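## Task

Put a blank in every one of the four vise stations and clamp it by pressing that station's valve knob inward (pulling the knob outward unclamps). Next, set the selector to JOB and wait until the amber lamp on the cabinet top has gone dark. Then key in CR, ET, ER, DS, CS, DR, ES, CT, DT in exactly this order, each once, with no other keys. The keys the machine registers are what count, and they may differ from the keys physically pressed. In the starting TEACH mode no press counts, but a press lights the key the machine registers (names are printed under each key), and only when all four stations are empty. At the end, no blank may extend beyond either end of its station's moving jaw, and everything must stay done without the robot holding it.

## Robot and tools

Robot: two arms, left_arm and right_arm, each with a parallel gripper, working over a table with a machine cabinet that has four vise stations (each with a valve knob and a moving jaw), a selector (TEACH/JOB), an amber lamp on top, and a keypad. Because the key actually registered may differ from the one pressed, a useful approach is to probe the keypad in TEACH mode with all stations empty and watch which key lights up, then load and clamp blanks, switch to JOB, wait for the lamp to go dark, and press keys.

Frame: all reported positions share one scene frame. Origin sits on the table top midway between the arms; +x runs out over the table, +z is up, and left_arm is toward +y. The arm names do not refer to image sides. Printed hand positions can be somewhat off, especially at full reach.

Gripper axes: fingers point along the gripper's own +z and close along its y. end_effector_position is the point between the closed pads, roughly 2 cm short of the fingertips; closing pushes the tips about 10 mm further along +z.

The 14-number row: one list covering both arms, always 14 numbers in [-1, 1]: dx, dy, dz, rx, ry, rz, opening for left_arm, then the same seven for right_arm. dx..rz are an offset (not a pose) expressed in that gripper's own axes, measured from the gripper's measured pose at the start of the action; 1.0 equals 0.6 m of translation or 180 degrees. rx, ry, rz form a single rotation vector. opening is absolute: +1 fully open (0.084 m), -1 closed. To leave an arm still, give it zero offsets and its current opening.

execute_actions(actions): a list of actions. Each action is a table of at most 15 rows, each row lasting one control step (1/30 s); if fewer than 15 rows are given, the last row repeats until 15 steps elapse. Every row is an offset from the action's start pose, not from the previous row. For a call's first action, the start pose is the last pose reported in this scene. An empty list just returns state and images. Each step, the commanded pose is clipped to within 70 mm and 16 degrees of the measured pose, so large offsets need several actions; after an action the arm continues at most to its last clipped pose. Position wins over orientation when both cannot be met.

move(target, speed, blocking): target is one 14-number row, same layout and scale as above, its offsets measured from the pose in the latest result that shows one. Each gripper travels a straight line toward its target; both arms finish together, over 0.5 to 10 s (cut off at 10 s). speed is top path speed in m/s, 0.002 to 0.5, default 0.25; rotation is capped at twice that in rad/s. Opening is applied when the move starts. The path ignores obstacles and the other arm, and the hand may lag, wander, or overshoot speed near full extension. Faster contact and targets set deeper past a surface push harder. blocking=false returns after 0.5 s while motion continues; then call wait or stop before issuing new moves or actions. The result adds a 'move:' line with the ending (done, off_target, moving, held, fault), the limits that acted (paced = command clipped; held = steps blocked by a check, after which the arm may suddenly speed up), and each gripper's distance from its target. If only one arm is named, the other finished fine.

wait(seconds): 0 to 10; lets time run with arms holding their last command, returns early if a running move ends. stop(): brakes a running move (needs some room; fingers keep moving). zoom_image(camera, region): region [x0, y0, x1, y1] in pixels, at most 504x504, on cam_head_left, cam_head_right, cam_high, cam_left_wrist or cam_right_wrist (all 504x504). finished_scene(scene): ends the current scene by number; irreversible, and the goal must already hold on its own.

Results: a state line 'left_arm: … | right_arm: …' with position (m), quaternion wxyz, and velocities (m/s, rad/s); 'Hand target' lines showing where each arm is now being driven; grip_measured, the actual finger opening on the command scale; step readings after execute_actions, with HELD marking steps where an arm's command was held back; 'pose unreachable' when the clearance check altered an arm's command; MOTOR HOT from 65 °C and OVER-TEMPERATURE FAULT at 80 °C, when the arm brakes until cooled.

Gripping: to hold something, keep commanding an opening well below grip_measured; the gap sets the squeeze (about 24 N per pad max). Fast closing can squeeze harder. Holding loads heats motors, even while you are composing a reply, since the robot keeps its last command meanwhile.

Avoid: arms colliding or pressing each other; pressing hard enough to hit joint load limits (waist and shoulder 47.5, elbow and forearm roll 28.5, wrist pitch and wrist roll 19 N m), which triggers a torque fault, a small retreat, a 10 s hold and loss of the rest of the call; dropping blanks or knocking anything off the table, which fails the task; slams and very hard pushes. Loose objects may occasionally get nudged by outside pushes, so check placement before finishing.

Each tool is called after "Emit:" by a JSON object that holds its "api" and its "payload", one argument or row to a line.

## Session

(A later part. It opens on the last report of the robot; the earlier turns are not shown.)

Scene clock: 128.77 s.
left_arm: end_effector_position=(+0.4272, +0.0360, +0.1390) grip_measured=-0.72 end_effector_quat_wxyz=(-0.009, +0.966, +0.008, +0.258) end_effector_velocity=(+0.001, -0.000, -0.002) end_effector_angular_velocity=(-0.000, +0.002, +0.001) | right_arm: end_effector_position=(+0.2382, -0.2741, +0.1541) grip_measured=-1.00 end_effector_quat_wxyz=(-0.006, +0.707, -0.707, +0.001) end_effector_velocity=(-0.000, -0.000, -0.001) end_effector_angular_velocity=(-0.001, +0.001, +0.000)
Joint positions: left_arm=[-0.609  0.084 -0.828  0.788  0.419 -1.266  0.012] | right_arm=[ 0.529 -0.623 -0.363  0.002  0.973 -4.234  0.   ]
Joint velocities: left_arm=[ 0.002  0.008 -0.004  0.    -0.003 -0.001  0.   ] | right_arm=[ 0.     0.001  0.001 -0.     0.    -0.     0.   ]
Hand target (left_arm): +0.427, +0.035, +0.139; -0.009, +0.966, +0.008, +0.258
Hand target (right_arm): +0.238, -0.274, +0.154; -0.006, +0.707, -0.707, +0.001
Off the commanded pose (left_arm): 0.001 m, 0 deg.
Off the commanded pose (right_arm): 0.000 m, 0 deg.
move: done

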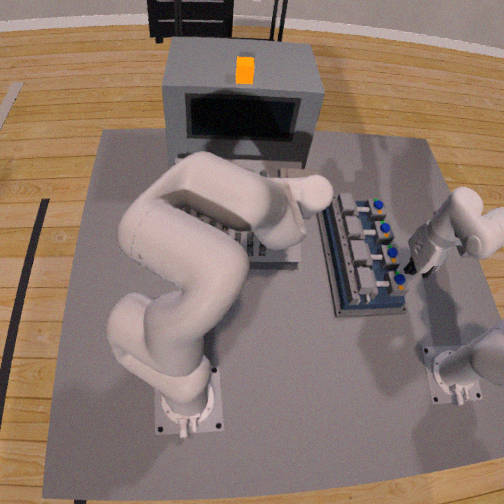

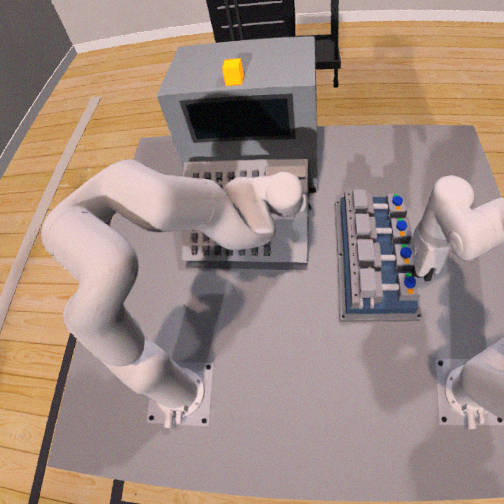

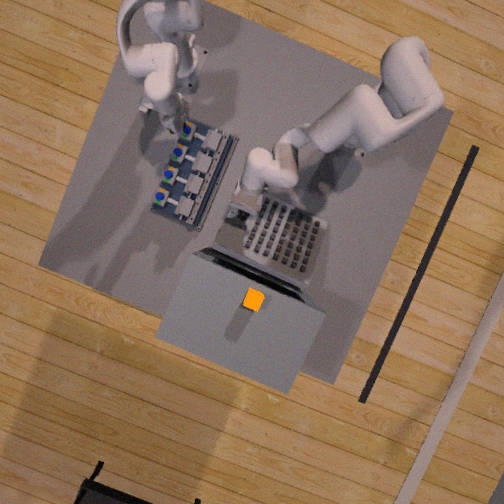

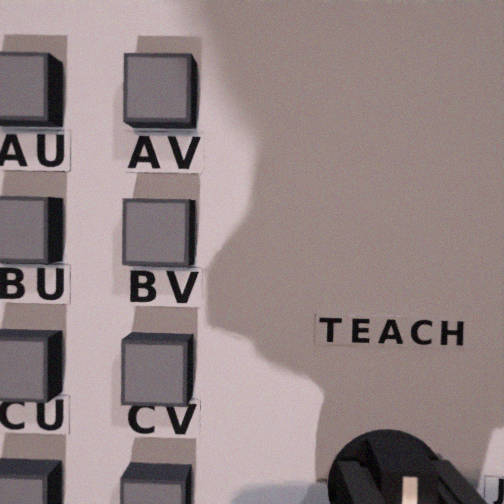

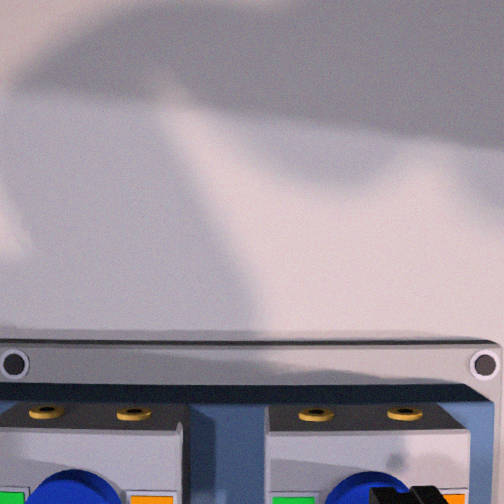

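Gripped. Rotate with a slightly loose grip.

Emit:
{"api": "move", "payload": {
  "target": [0,0,0,0,0,0.51,-0.66,0,0,0,0,0,0,-1],
  "speed": 0.5
}}

Emit:
{"api": "move", "payload": {
  "target": [0,0,0,0,0,0,-0.4,0,0,0,0,0,0,-1]
}}

Emit:
{"api": "move", "payload": {
  "target": [-0.1,0,-0.1,0,0,-0.01,-0.4,0,0,0,0,0,0,-1],
  "speed": 0.15
}}

Scene clock: 131.87 s.
left_arm: end_effector_position=(+0.4280, +0.0348, +0.1409) grip_measured=-0.67 end_effector_quat_wxyz=(-0.192, +0.678, -0.688, +0.176) end_effector_velocity=(-0.001, +0.001, -0.002) end_effector_angular_velocity=(+0.005, +0.010, -0.002) | right_arm: end_effector_position=(+0.2382, -0.2741, +0.1541) grip_measured=-1.00 end_effector_quat_wxyz=(-0.006, +0.707, -0.707, +0.001) end_effector_velocity=(+0.001, +0.000, +0.001) end_effector_angular_velocity=(+0.000, -0.003, +0.001)
Joint positions: left_arm=[-0.609  0.082 -0.83   0.789  0.417  0.334  0.015] | right_arm=[ 0.529 -0.623 -0.363  0.002  0.973 -4.234  0.   ]
Joint velocities: left_arm=[ 0.     0.001  0.    -0.018  0.005  0.021  0.   ] | right_arm=[-0.    -0.001 -0.002 -0.001  0.    -0.     0.   ]
Hand target (left_arm): +0.427, +0.036, +0.139; -0.192, +0.678, -0.688, +0.173
Hand target (right_arm): +0.238, -0.274, +0.154; -0.006, +0.707, -0.707, +0.001
Off the commanded pose (left_arm): 0.002 m, 0 deg.
Off the commanded pose (right_arm): 0.000 m, 0 deg.
move: done

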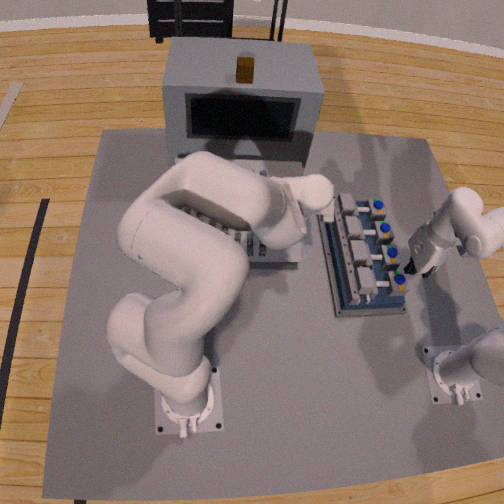

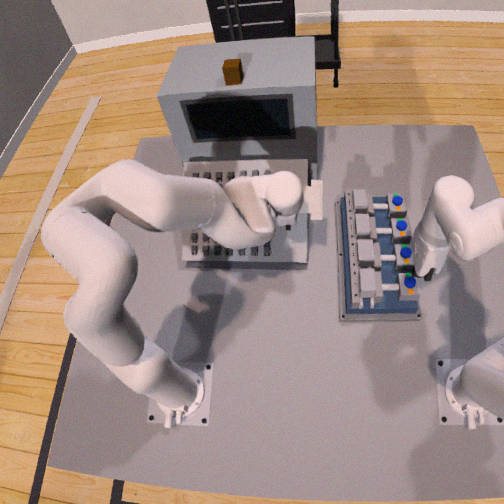

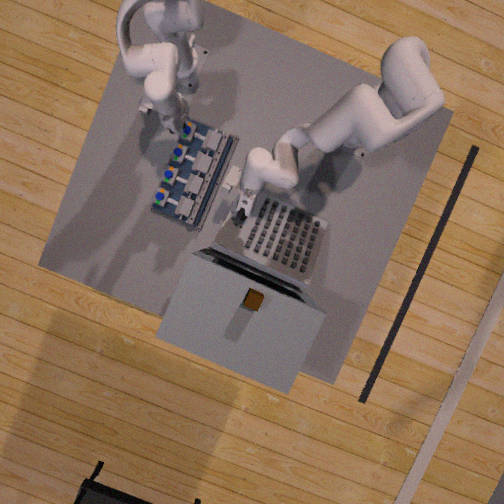

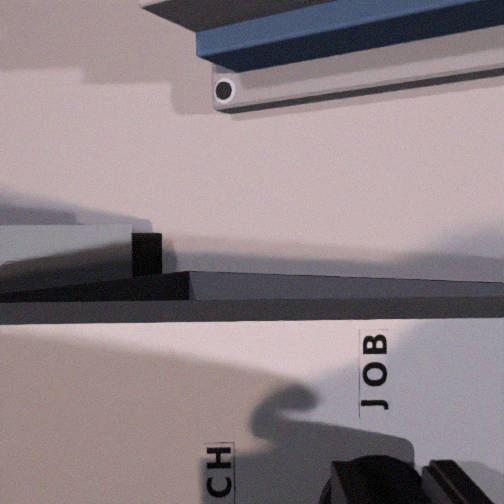

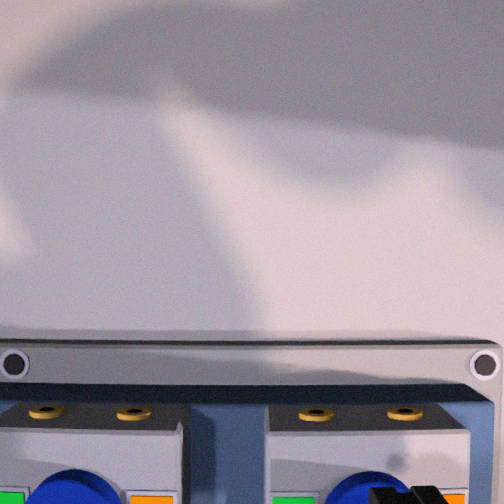

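Scene clock: 132.37 s.
left_arm: end_effector_position=(+0.4260, +0.0350, +0.1380) grip_measured=-0.42 end_effector_quat_wxyz=(-0.191, +0.678, -0.689, +0.173) end_effector_velocity=(+0.003, +0.008, +0.000) end_effector_angular_velocity=(+0.009, +0.001, +0.018) | right_arm: end_effector_position=(+0.2382, -0.2741, +0.1541) grip_measured=-1.00 end_effector_quat_wxyz=(-0.006, +0.707, -0.707, +0.001) end_effector_velocity=(+0.000, +0.000, +0.001) end_effector_angular_velocity=(+0.001, -0.001, +0.001)
Joint positions: left_arm=[-0.611  0.085 -0.826  0.789  0.417  0.334  0.026] | right_arm=[ 0.529 -0.623 -0.363  0.002  0.973 -4.234  0.   ]
Joint velocities: left_arm=[ 0.012 -0.003  0.     0.001  0.012 -0.    -0.   ] | right_arm=[ 0.001 -0.001 -0.001  0.001 -0.    -0.     0.   ]
Hand target (left_arm): +0.428, +0.035, +0.141; -0.192, +0.678, -0.688, +0.176
Hand target (right_arm): +0.238, -0.274, +0.154; -0.006, +0.707, -0.707, +0.001
Off the commanded pose (left_arm): 0.004 m, 0 deg.
Off the commanded pose (right_arm): 0.000 m, 0 deg.
move: off_target (left_arm)

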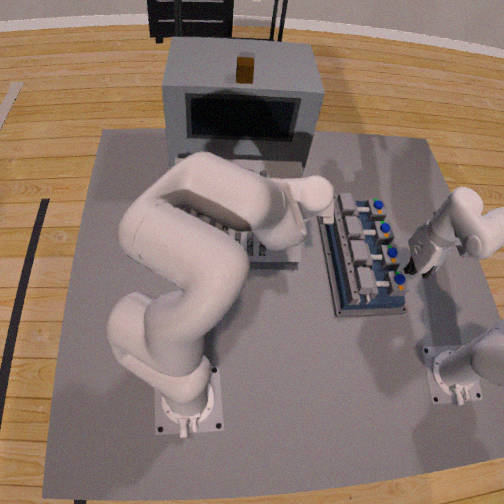

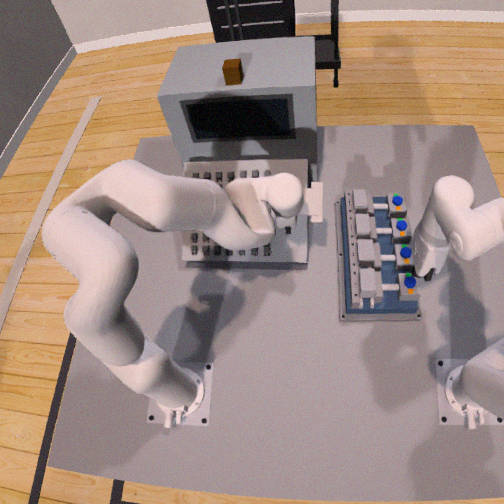

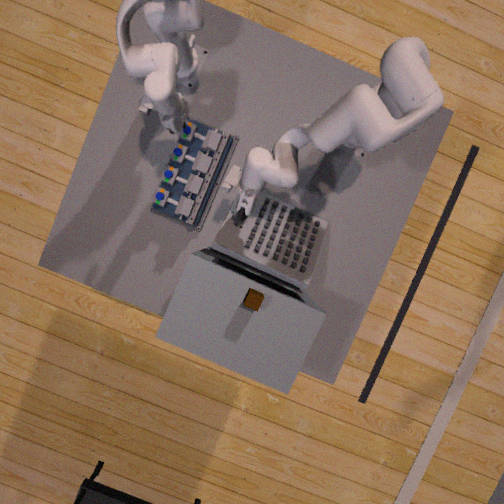

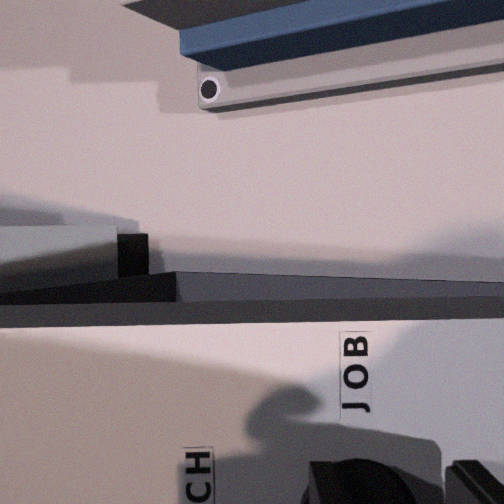

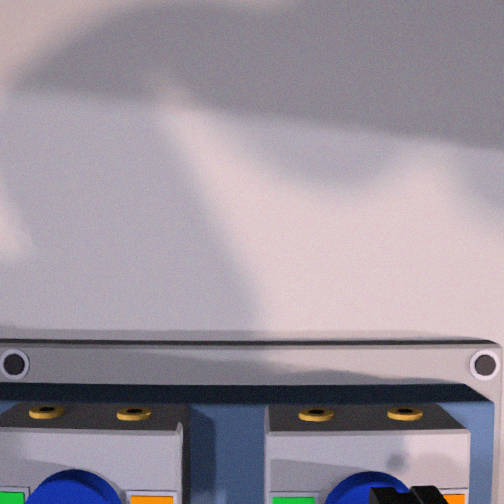

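Scene clock: 133.40 s.
left_arm: end_effector_position=(+0.3967, +0.0935, +0.1913) grip_measured=-0.42 end_effector_quat_wxyz=(-0.188, +0.688, -0.678, +0.176) end_effector_velocity=(-0.000, +0.001, +0.002) end_effector_angular_velocity=(-0.000, -0.001, -0.002) | right_arm: end_effector_position=(+0.2382, -0.2741, +0.1541) grip_measured=-1.00 end_effector_quat_wxyz=(-0.006, +0.707, -0.707, +0.001) end_effector_velocity=(+0.000, +0.000, +0.000) end_effector_angular_velocity=(+0.001, -0.000, -0.001)
Joint positions: left_arm=[-0.55  -0.212 -0.644  0.607  0.477  0.552  0.026] | right_arm=[ 0.529 -0.623 -0.363  0.002  0.973 -4.234  0.   ]
Joint velocities: left_arm=[ 0.001 -0.007  0.002 -0.006  0.003  0.009 -0.   ] | right_arm=[ 0.     0.001 -0.002  0.001  0.     0.     0.   ]
Hand target (left_arm): +0.397, +0.094, +0.192; -0.188, +0.688, -0.678, +0.176
Hand target (right_arm): +0.238, -0.274, +0.154; -0.006, +0.707, -0.707, +0.001
Off the commanded pose (left_arm): 0.000 m, 0 deg.
Off the commanded pose (right_arm): 0.000 m, 0 deg.
move: done

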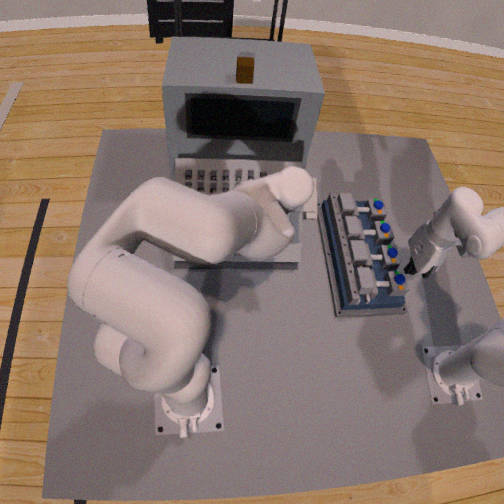

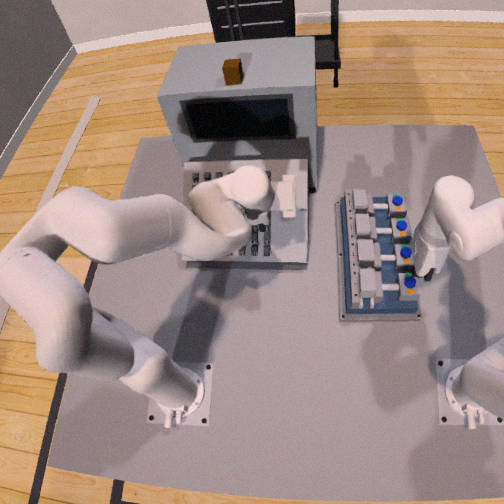

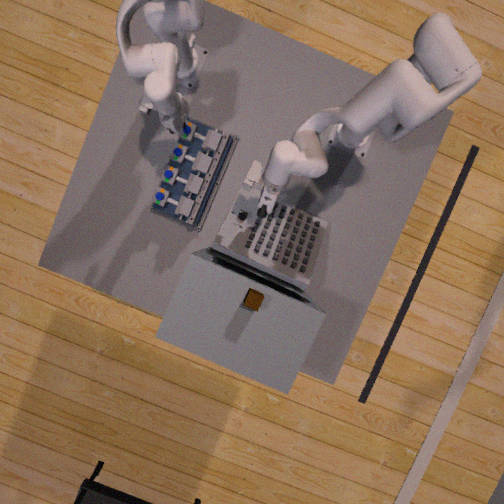

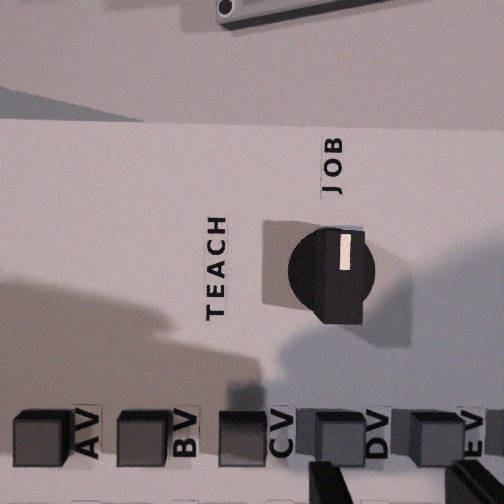

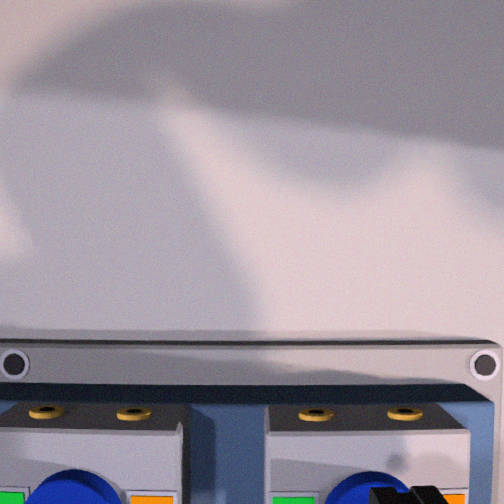

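Emit:
{"api": "execute_actions", "payload": {
  "actions": []
}}

Scene clock: 136.30 s.
left_arm: end_effector_position=(+0.3967, +0.0936, +0.1918) grip_measured=-0.42 end_effector_quat_wxyz=(-0.188, +0.688, -0.678, +0.176) end_effector_velocity=(-0.000, +0.000, -0.000) end_effector_angular_velocity=(+0.000, +0.001, +0.001) | right_arm: end_effector_position=(+0.2382, -0.2741, +0.1541) grip_measured=-1.00 end_effector_quat_wxyz=(-0.006, +0.707, -0.707, +0.001) end_effector_velocity=(+0.000, -0.000, -0.000) end_effector_angular_velocity=(-0.001, +0.000, -0.000)
Joint positions: left_arm=[-0.549 -0.213 -0.644  0.606  0.478  0.553  0.026] | right_arm=[ 0.529 -0.623 -0.363  0.002  0.973 -4.234  0.   ]
Joint velocities: left_arm=[ 0.    -0.     0.001 -0.001  0.001  0.    -0.   ] | right_arm=[-0.     0.001  0.    -0.001 -0.     0.     0.   ]
Hand target (left_arm): +0.397, +0.094, +0.192; -0.188, +0.688, -0.678, +0.176
Hand target (right_arm): +0.238, -0.274, +0.154; -0.006, +0.707, -0.707, +0.001
Off the commanded pose (left_arm): 0.000 m, 0 deg.
Off the commanded pose (right_arm): 0.000 m, 0 deg.

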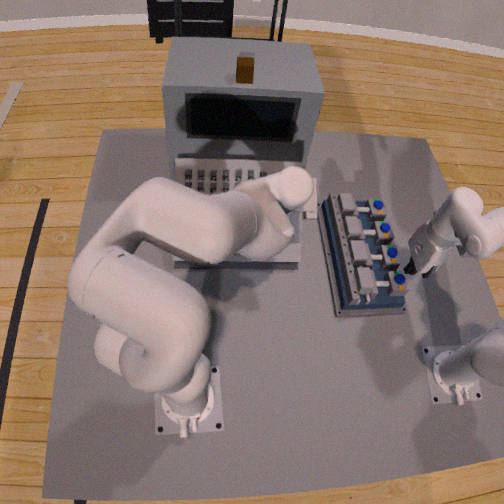

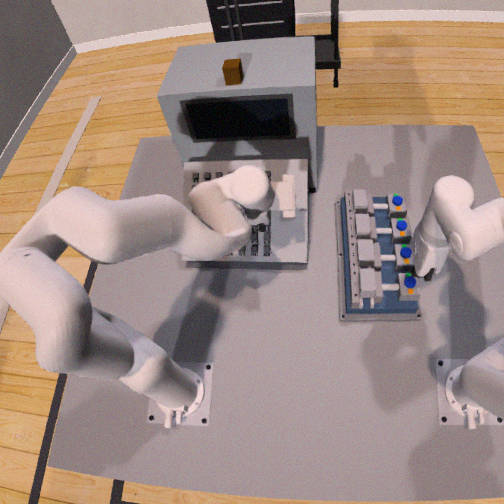

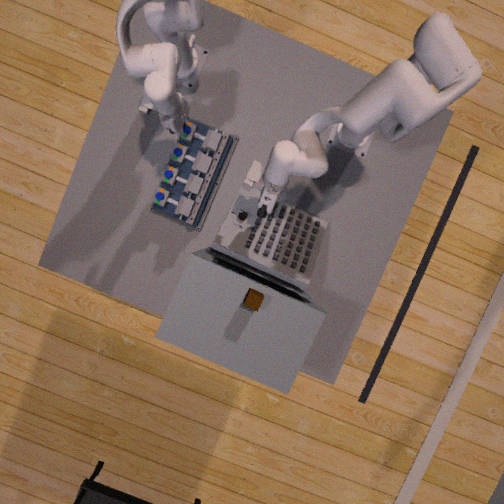

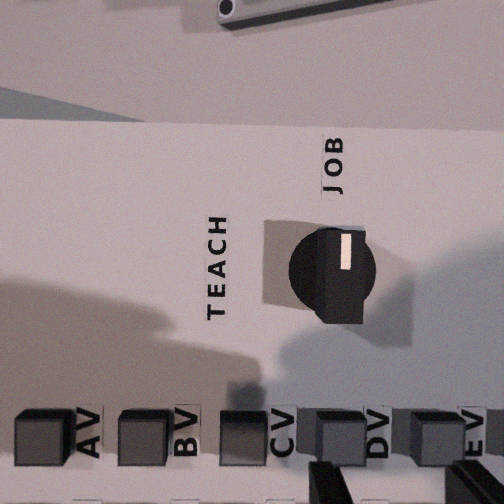

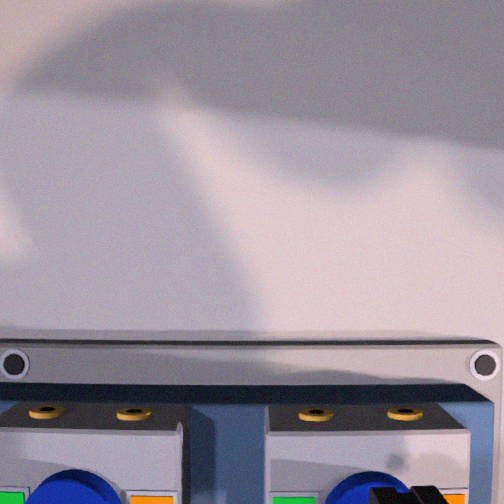

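Emit:
{"api": "move", "payload": {
  "target": [-0.294,-0.017,0.062,-0.04,0,0,-1,0,0,0,0,0,0,-1],
  "speed": 0.3
}}

Scene clock: 138.37 s.
left_arm: end_effector_position=(+0.4212, +0.2707, +0.1674) grip_measured=-1.00 end_effector_quat_wxyz=(-0.146, +0.699, -0.688, +0.133) end_effector_velocity=(+0.000, +0.001, +0.000) end_effector_angular_velocity=(-0.007, +0.004, -0.003) | right_arm: end_effector_position=(+0.2382, -0.2741, +0.1541) grip_measured=-1.00 end_effector_quat_wxyz=(-0.006, +0.707, -0.707, +0.001) end_effector_velocity=(+0.000, -0.000, -0.000) end_effector_angular_velocity=(-0.001, +0.000, -0.000)
Joint positions: left_arm=[-0.112 -0.238 -0.553  0.128  0.4    1.372  0.   ] | right_arm=[ 0.529 -0.623 -0.363  0.002  0.973 -4.234  0.   ]
Joint velocities: left_arm=[ 0.004  0.001 -0.003 -0.024  0.004  0.026  0.   ] | right_arm=[-0.     0.001  0.    -0.001 -0.     0.001  0.   ]
Hand target (left_arm): +0.421, +0.271, +0.167; -0.146, +0.699, -0.688, +0.133
Hand target (right_arm): +0.238, -0.274, +0.154; -0.006, +0.707, -0.707, +0.001
Off the commanded pose (left_arm): 0.001 m, 0 deg.
Off the commanded pose (right_arm): 0.000 m, 0 deg.
move: done

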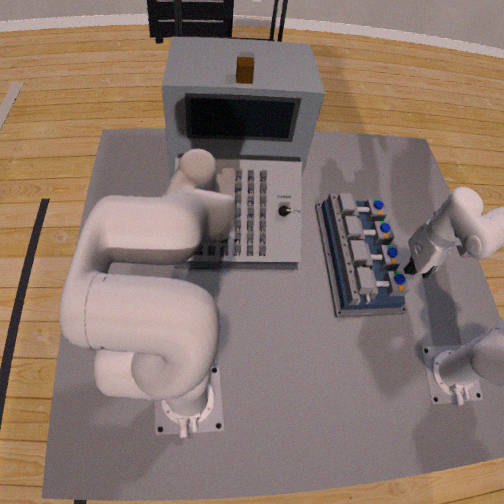

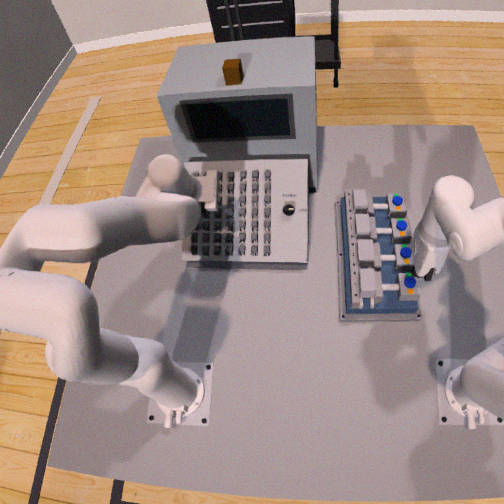

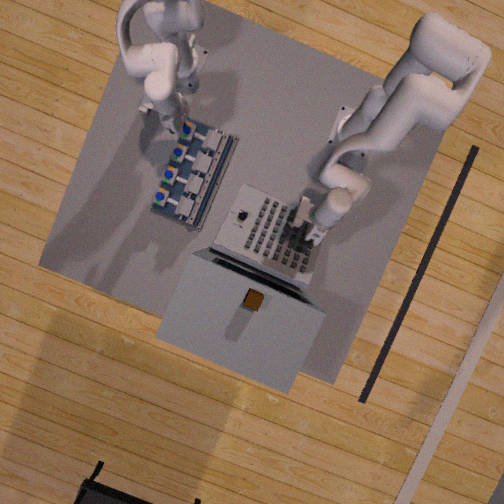

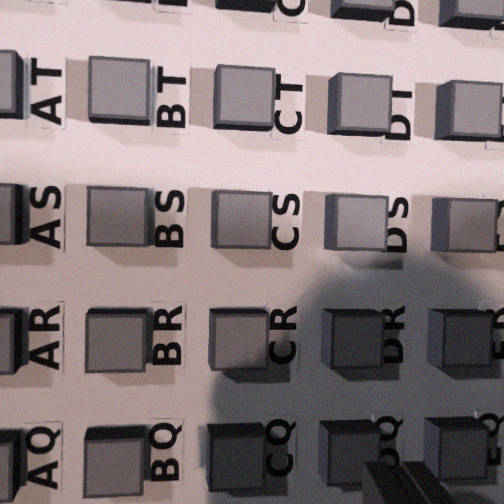

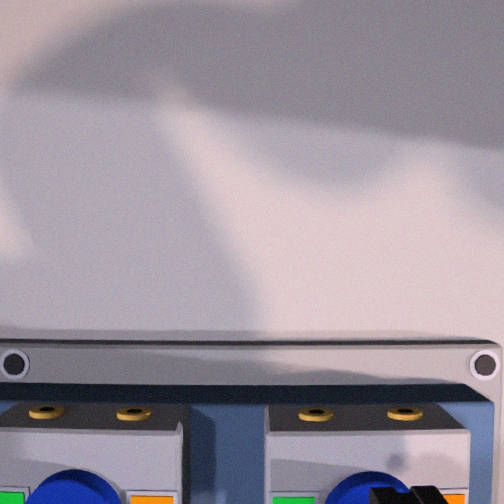

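Emit:
{"api": "execute_actions", "payload": {
  "actions": [
    [[0,0,0.01,0,0,0,-1,0,0,0,0,0,0,-1],[0,0,0.02,0,0,0,-1,0,0,0,0,0,0,-1],[0,0,0.03,0,0,0,-1,0,0,0,0,0,0,-1],[0,0,0.037,0,0,0,-1,0,0,0,0,0,0,-1]],
    [[0,0,0.007,0,0,0,-1,0,0,0,0,0,0,-1],[0,0,0.012,0,0,0,-1,0,0,0,0,0,0,-1],[0,0,0.017,0,0,0,-1,0,0,0,0,0,0,-1],[0,0,0.022,0,0,0,-1,0,0,0,0,0,0,-1],[0,0,0.026,0,0,0,-1,0,0,0,0,0,0,-1]]
  ]
}}

Scene clock: 140.57 s.
left_arm: end_effector_position=(+0.4356, +0.2714, +0.1373) grip_measured=-1.00 end_effector_quat_wxyz=(-0.148, +0.698, -0.687, +0.135) end_effector_velocity=(+0.002, -0.000, +0.001) end_effector_angular_velocity=(-0.003, -0.015, +0.001) | right_arm: end_effector_position=(+0.2382, -0.2741, +0.1541) grip_measured=-1.00 end_effector_quat_wxyz=(-0.006, +0.707, -0.707, +0.001) end_effector_velocity=(-0.000, +0.000, -0.000) end_effector_angular_velocity=(-0.000, +0.001, +0.000)
Joint positions: left_arm=[-0.1   -0.118 -0.566  0.161  0.286  1.347  0.   ] | right_arm=[ 0.529 -0.623 -0.363  0.002  0.973 -4.234  0.   ]
Joint velocities: left_arm=[ 0.002 -0.002  0.006  0.005 -0.018 -0.006  0.   ] | right_arm=[ 0.     0.    -0.     0.     0.001  0.     0.   ]
Hand target (left_arm): +0.436, +0.272, +0.133; -0.146, +0.699, -0.688, +0.133
Hand target (right_arm): +0.238, -0.274, +0.154; -0.006, +0.707, -0.707, +0.001
Off the commanded pose (left_arm): 0.004 m, 0 deg.
Off the commanded pose (right_arm): 0.000 m, 0 deg.
Step readings (end_effector_position; steps 1 to 15: 1st action; 16 to 30: 2nd action):
0: left_arm (+0.4212, +0.2709, +0.1674) | right_arm (+0.2382, -0.2741, +0.1541)
1: left_arm (+0.4213, +0.2709, +0.1673) | right_arm (+0.2382, -0.2741, +0.1541)
2: left_arm (+0.4219, +0.2709, +0.1669) | right_arm (+0.2382, -0.2741, +0.1541)
4: left_arm (+0.4241, +0.2709, +0.1628) | right_arm (+0.2382, -0.2741, +0.1541)
8: left_arm (+0.4266, +0.2712, +0.1489) | right_arm (+0.2382, -0.2741, +0.1541)
15: left_arm (+0.4298, +0.2712, +0.1474) | right_arm (+0.2382, -0.2741, +0.1541)
16: left_arm (+0.4299, +0.2712, +0.1473) | right_arm (+0.2382, -0.2741, +0.1541)
17: left_arm (+0.4303, +0.2712, +0.1470) | right_arm (+0.2382, -0.2741, +0.1541)
19: left_arm (+0.4318, +0.2712, +0.1444) | right_arm (+0.2382, -0.2741, +0.1541)
23: left_arm (+0.4348, +0.2714, +0.1377) | right_arm (+0.2382, -0.2741, +0.1541)
30: end_effector_position above

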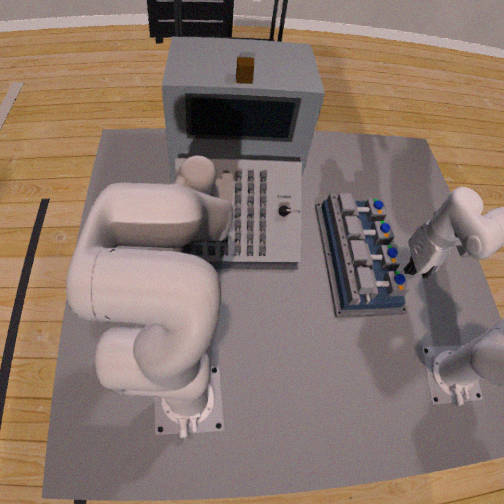

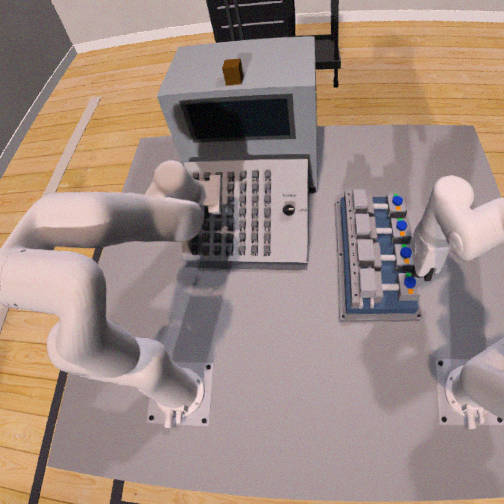

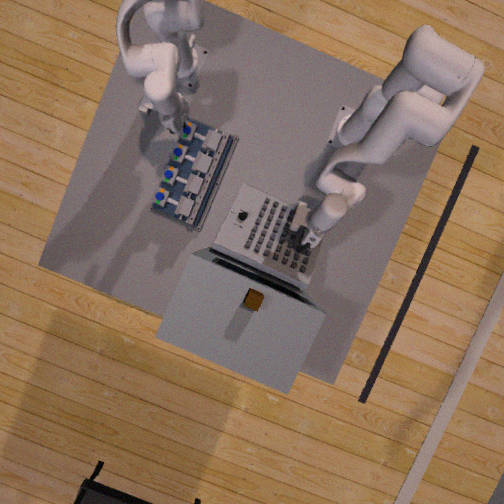

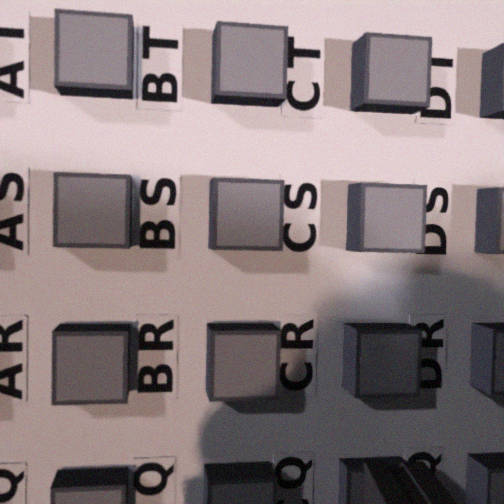

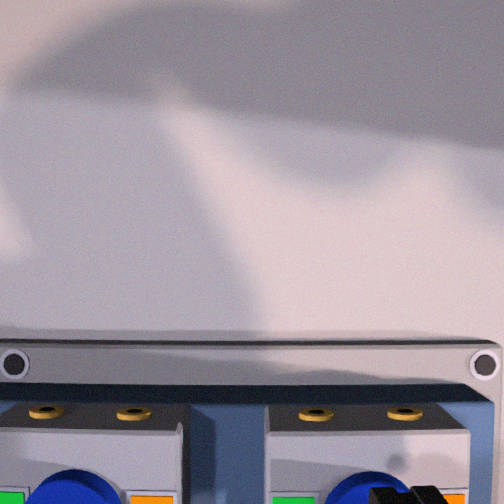

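Emit:
{"api": "execute_actions", "payload": {
  "actions": [
    [[0,0,-0.022,-0.002,0,0,-1,0,0,0,0,0,0,-1],[0,0,-0.022,-0.002,0,0,-1,0,0,0,0,0,0,-1],[0,0,-0.022,-0.002,0,0,-1,0,0,0,0,0,0,-1],[0,0,-0.022,-0.002,0,0,-1,0,0,0,0,0,0,-1],[0.029,0.028,-0.022,-0.002,0,0,-1,0,0,0,0,0,0,-1],[0.058,0.057,-0.018,-0.002,0,0,-1,0,0,0,0,0,0,-1]],
    [[0.02,0.02,0,0,0,0,-1,0,0,0,0,0,0,-1],[0.04,0.04,0.004,0,0,0,-1,0,0,0,0,0,0,-1],[0.056,0.055,0.01,0,0,0,-1,0,0,0,0,0,0,-1]]
  ]
}}

Scene clock: 142.87 s.
left_arm: end_effector_position=(+0.3746, +0.2040, +0.1145) grip_measured=-1.00 end_effector_quat_wxyz=(-0.142, +0.697, -0.689, +0.135) end_effector_velocity=(-0.002, -0.003, -0.001) end_effector_angular_velocity=(+0.021, -0.016, +0.016) | right_arm: end_effector_position=(+0.2382, -0.2741, +0.1541) grip_measured=-1.00 end_effector_quat_wxyz=(-0.006, +0.707, -0.707, +0.001) end_effector_velocity=(-0.000, -0.000, -0.000) end_effector_angular_velocity=(-0.001, +0.001, +0.000)
Joint positions: left_arm=[-0.265 -0.216 -0.405  0.393  0.258  0.969  0.   ] | right_arm=[ 0.529 -0.623 -0.363  0.002  0.973 -4.234  0.   ]
Joint velocities: left_arm=[-0.005  0.001  0.     0.125  0.001 -0.134  0.   ] | right_arm=[-0.     0.001  0.    -0.001  0.     0.     0.   ]
Hand target (left_arm): +0.374, +0.204, +0.114; -0.143, +0.698, -0.689, +0.134
Hand target (right_arm): +0.238, -0.274, +0.154; -0.006, +0.707, -0.707, +0.001
Off the commanded pose (left_arm): 0.001 m, 0 deg.
Off the commanded pose (right_arm): 0.000 m, 0 deg.
Step readings (end_effector_position; steps 1 to 15: 1st action; 16 to 30: 2nd action):
0: left_arm (+0.4362, +0.2716, +0.1377) | right_arm (+0.2382, -0.2741, +0.1541)
1: left_arm (+0.4362, +0.2716, +0.1378) | right_arm (+0.2382, -0.2741, +0.1541)
2: left_arm (+0.4355, +0.2716, +0.1386) | right_arm (+0.2382, -0.2741, +0.1541)
4: left_arm (+0.4350, +0.2719, +0.1431) | right_arm (+0.2382, -0.2741, +0.1541)
8: left_arm (+0.4250, +0.2591, +0.1441) | right_arm (+0.2382, -0.2741, +0.1541)
15: left_arm (+0.4019, +0.2375, +0.1327) | right_arm (+0.2382, -0.2741, +0.1541)
16: left_arm (+0.4016, +0.2369, +0.1331) | right_arm (+0.2382, -0.2741, +0.1541)
17: left_arm (+0.4007, +0.2353, +0.1329) | right_arm (+0.2382, -0.2741, +0.1541)
19: left_arm (+0.3939, +0.2267, +0.1289) | right_arm (+0.2382, -0.2741, +0.1541)
23: left_arm (+0.3765, +0.2095, +0.1152) | right_arm (+0.2382, -0.2741, +0.1541)
30: end_effector_position above

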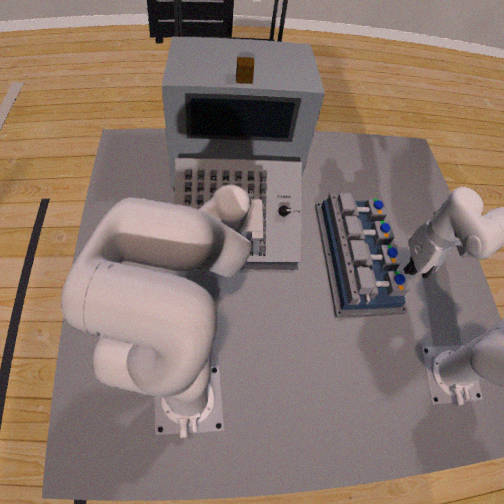

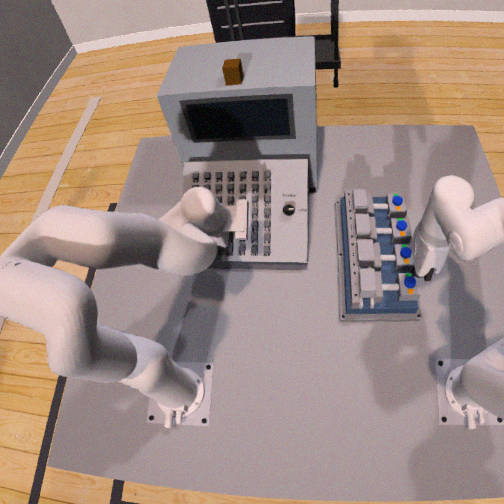

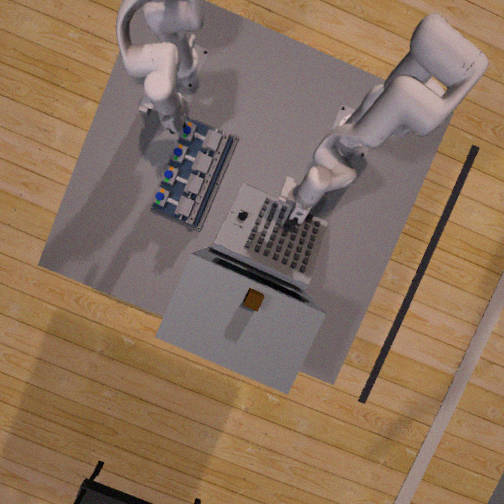

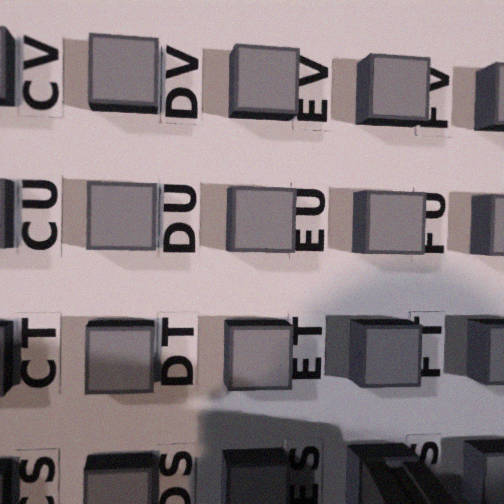

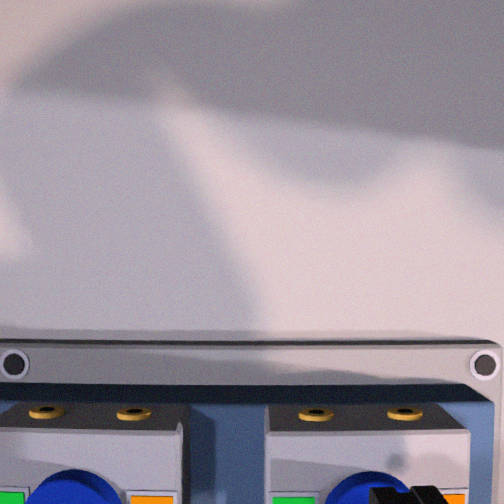

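Emit:
{"api": "execute_actions", "payload": {
  "actions": [
    [[0,0.003,0.007,0,0,0,-1,0,0,0,0,0,0,-1],[0,0.003,0.012,0,0,0,-1,0,0,0,0,0,0,-1],[0,0.003,0.017,0,0,0,-1,0,0,0,0,0,0,-1],[0,0.003,0.022,0,0,0,-1,0,0,0,0,0,0,-1],[0,0.003,0.026,0,0,0,-1,0,0,0,0,0,0,-1],[0,0.003,0.030,0,0,0,-1,0,0,0,0,0,0,-1]],
    [[0,0,-0.022,0,0,0,-1,0,0,0,0,0,0,-1],[0,0,-0.022,0,0,0,-1,0,0,0,0,0,0,-1],[0,0,-0.022,0,0,0,-1,0,0,0,0,0,0,-1],[0,0,-0.022,0,0,0,-1,0,0,0,0,0,0,-1],[-0.028,0,-0.024,0,0,0,-1,0,0,0,0,0,0,-1],[-0.056,0.002,-0.024,0,0,0,-1,0,0,0,0,0,0,-1]],
    [[-0.02,0,0,0,0,0,-1,0,0,0,0,0,0,-1],[-0.04,0,0,0,0,0,-1,0,0,0,0,0,0,-1],[-0.056,0,0.003,0,0,0,-1,0,0,0,0,0,0,-1]]
  ]
}}

Scene clock: 146.33 s.
left_arm: end_effector_position=(+0.3731, +0.2697, +0.1133) grip_measured=-1.00 end_effector_quat_wxyz=(-0.149, +0.697, -0.688, +0.137) end_effector_velocity=(+0.000, +0.002, +0.000) end_effector_angular_velocity=(-0.017, +0.007, -0.011) | right_arm: end_effector_position=(+0.2382, -0.2741, +0.1541) grip_measured=-1.00 end_effector_quat_wxyz=(-0.006, +0.707, -0.707, +0.001) end_effector_velocity=(+0.000, +0.000, +0.000) end_effector_angular_velocity=(+0.000, -0.001, -0.000)
Joint positions: left_arm=[-0.1   -0.263 -0.333  0.226  0.196  1.281  0.   ] | right_arm=[ 0.529 -0.623 -0.363  0.002  0.973 -4.234  0.   ]
Joint velocities: left_arm=[-0.002  0.    -0.    -0.107  0.001  0.106  0.   ] | right_arm=[ 0. -0. -0.  0. -0.  0.  0.]
Hand target (left_arm): +0.373, +0.270, +0.113; -0.148, +0.697, -0.688, +0.137
Hand target (right_arm): +0.238, -0.274, +0.154; -0.006, +0.707, -0.707, +0.001
Off the commanded pose (left_arm): 0.000 m, 0 deg.
Off the commanded pose (right_arm): 0.000 m, 0 deg.
Step readings (end_effector_position; steps 1 to 15: 1st action; 16 to 30: 2nd action; 31 to 45: 3rd action):
0: left_arm (+0.3741, +0.2037, +0.1141) | right_arm (+0.2382, -0.2741, +0.1541)
1: left_arm (+0.3741, +0.2037, +0.1140) | right_arm (+0.2382, -0.2741, +0.1541)
2: left_arm (+0.3744, +0.2036, +0.1137) | right_arm (+0.2382, -0.2741, +0.1541)
4: left_arm (+0.3752, +0.2038, +0.1108) | right_arm (+0.2382, -0.2741, +0.1541)
8: left_arm (+0.3781, +0.2039, +0.1028) | right_arm (+0.2382, -0.2741, +0.1541)
15: left_arm (+0.3794, +0.2038, +0.1022) | right_arm (+0.2382, -0.2741, +0.1541)
16: left_arm (+0.3794, +0.2038, +0.1023) | right_arm (+0.2382, -0.2741, +0.1541)
17: left_arm (+0.3790, +0.2039, +0.1031) | right_arm (+0.2382, -0.2741, +0.1541)
19: left_arm (+0.3774, +0.2038, +0.1067) | right_arm (+0.2382, -0.2741, +0.1541)
23: left_arm (+0.3772, +0.2161, +0.1138) | right_arm (+0.2382, -0.2741, +0.1541)
30: left_arm (+0.3728, +0.2364, +0.1145) | right_arm (+0.2382, -0.2741, +0.1541)
31: left_arm (+0.3728, +0.2367, +0.1148) | right_arm (+0.2382, -0.2741, +0.1541)
32: left_arm (+0.3728, +0.2382, +0.1149) | right_arm (+0.2382, -0.2741, +0.1541)
34: left_arm (+0.3729, +0.2474, +0.1147) | right_arm (+0.2382, -0.2741, +0.1541)
38: left_arm (+0.3723, +0.2655, +0.1131) | right_arm (+0.2382, -0.2741, +0.1541)
45: end_effector_position above

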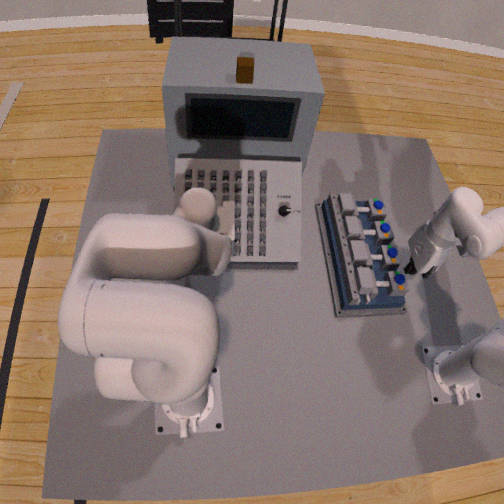

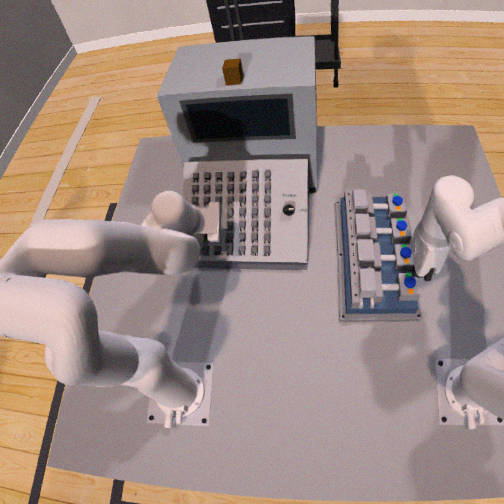

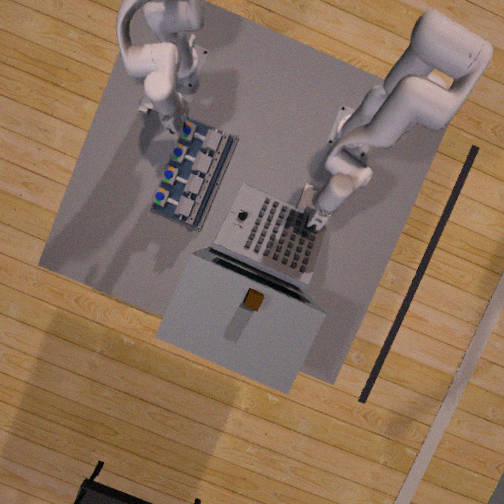

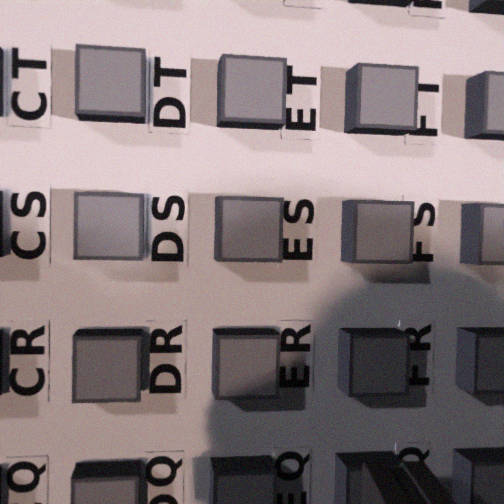

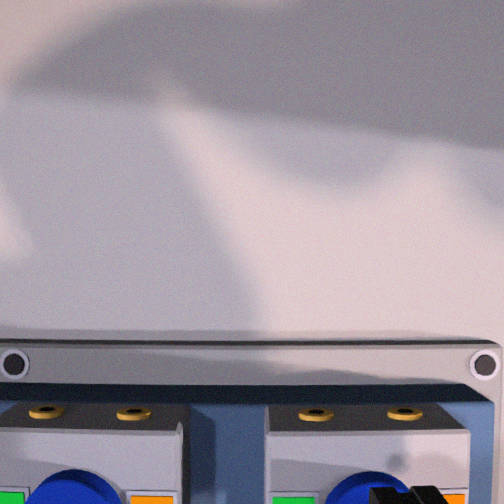

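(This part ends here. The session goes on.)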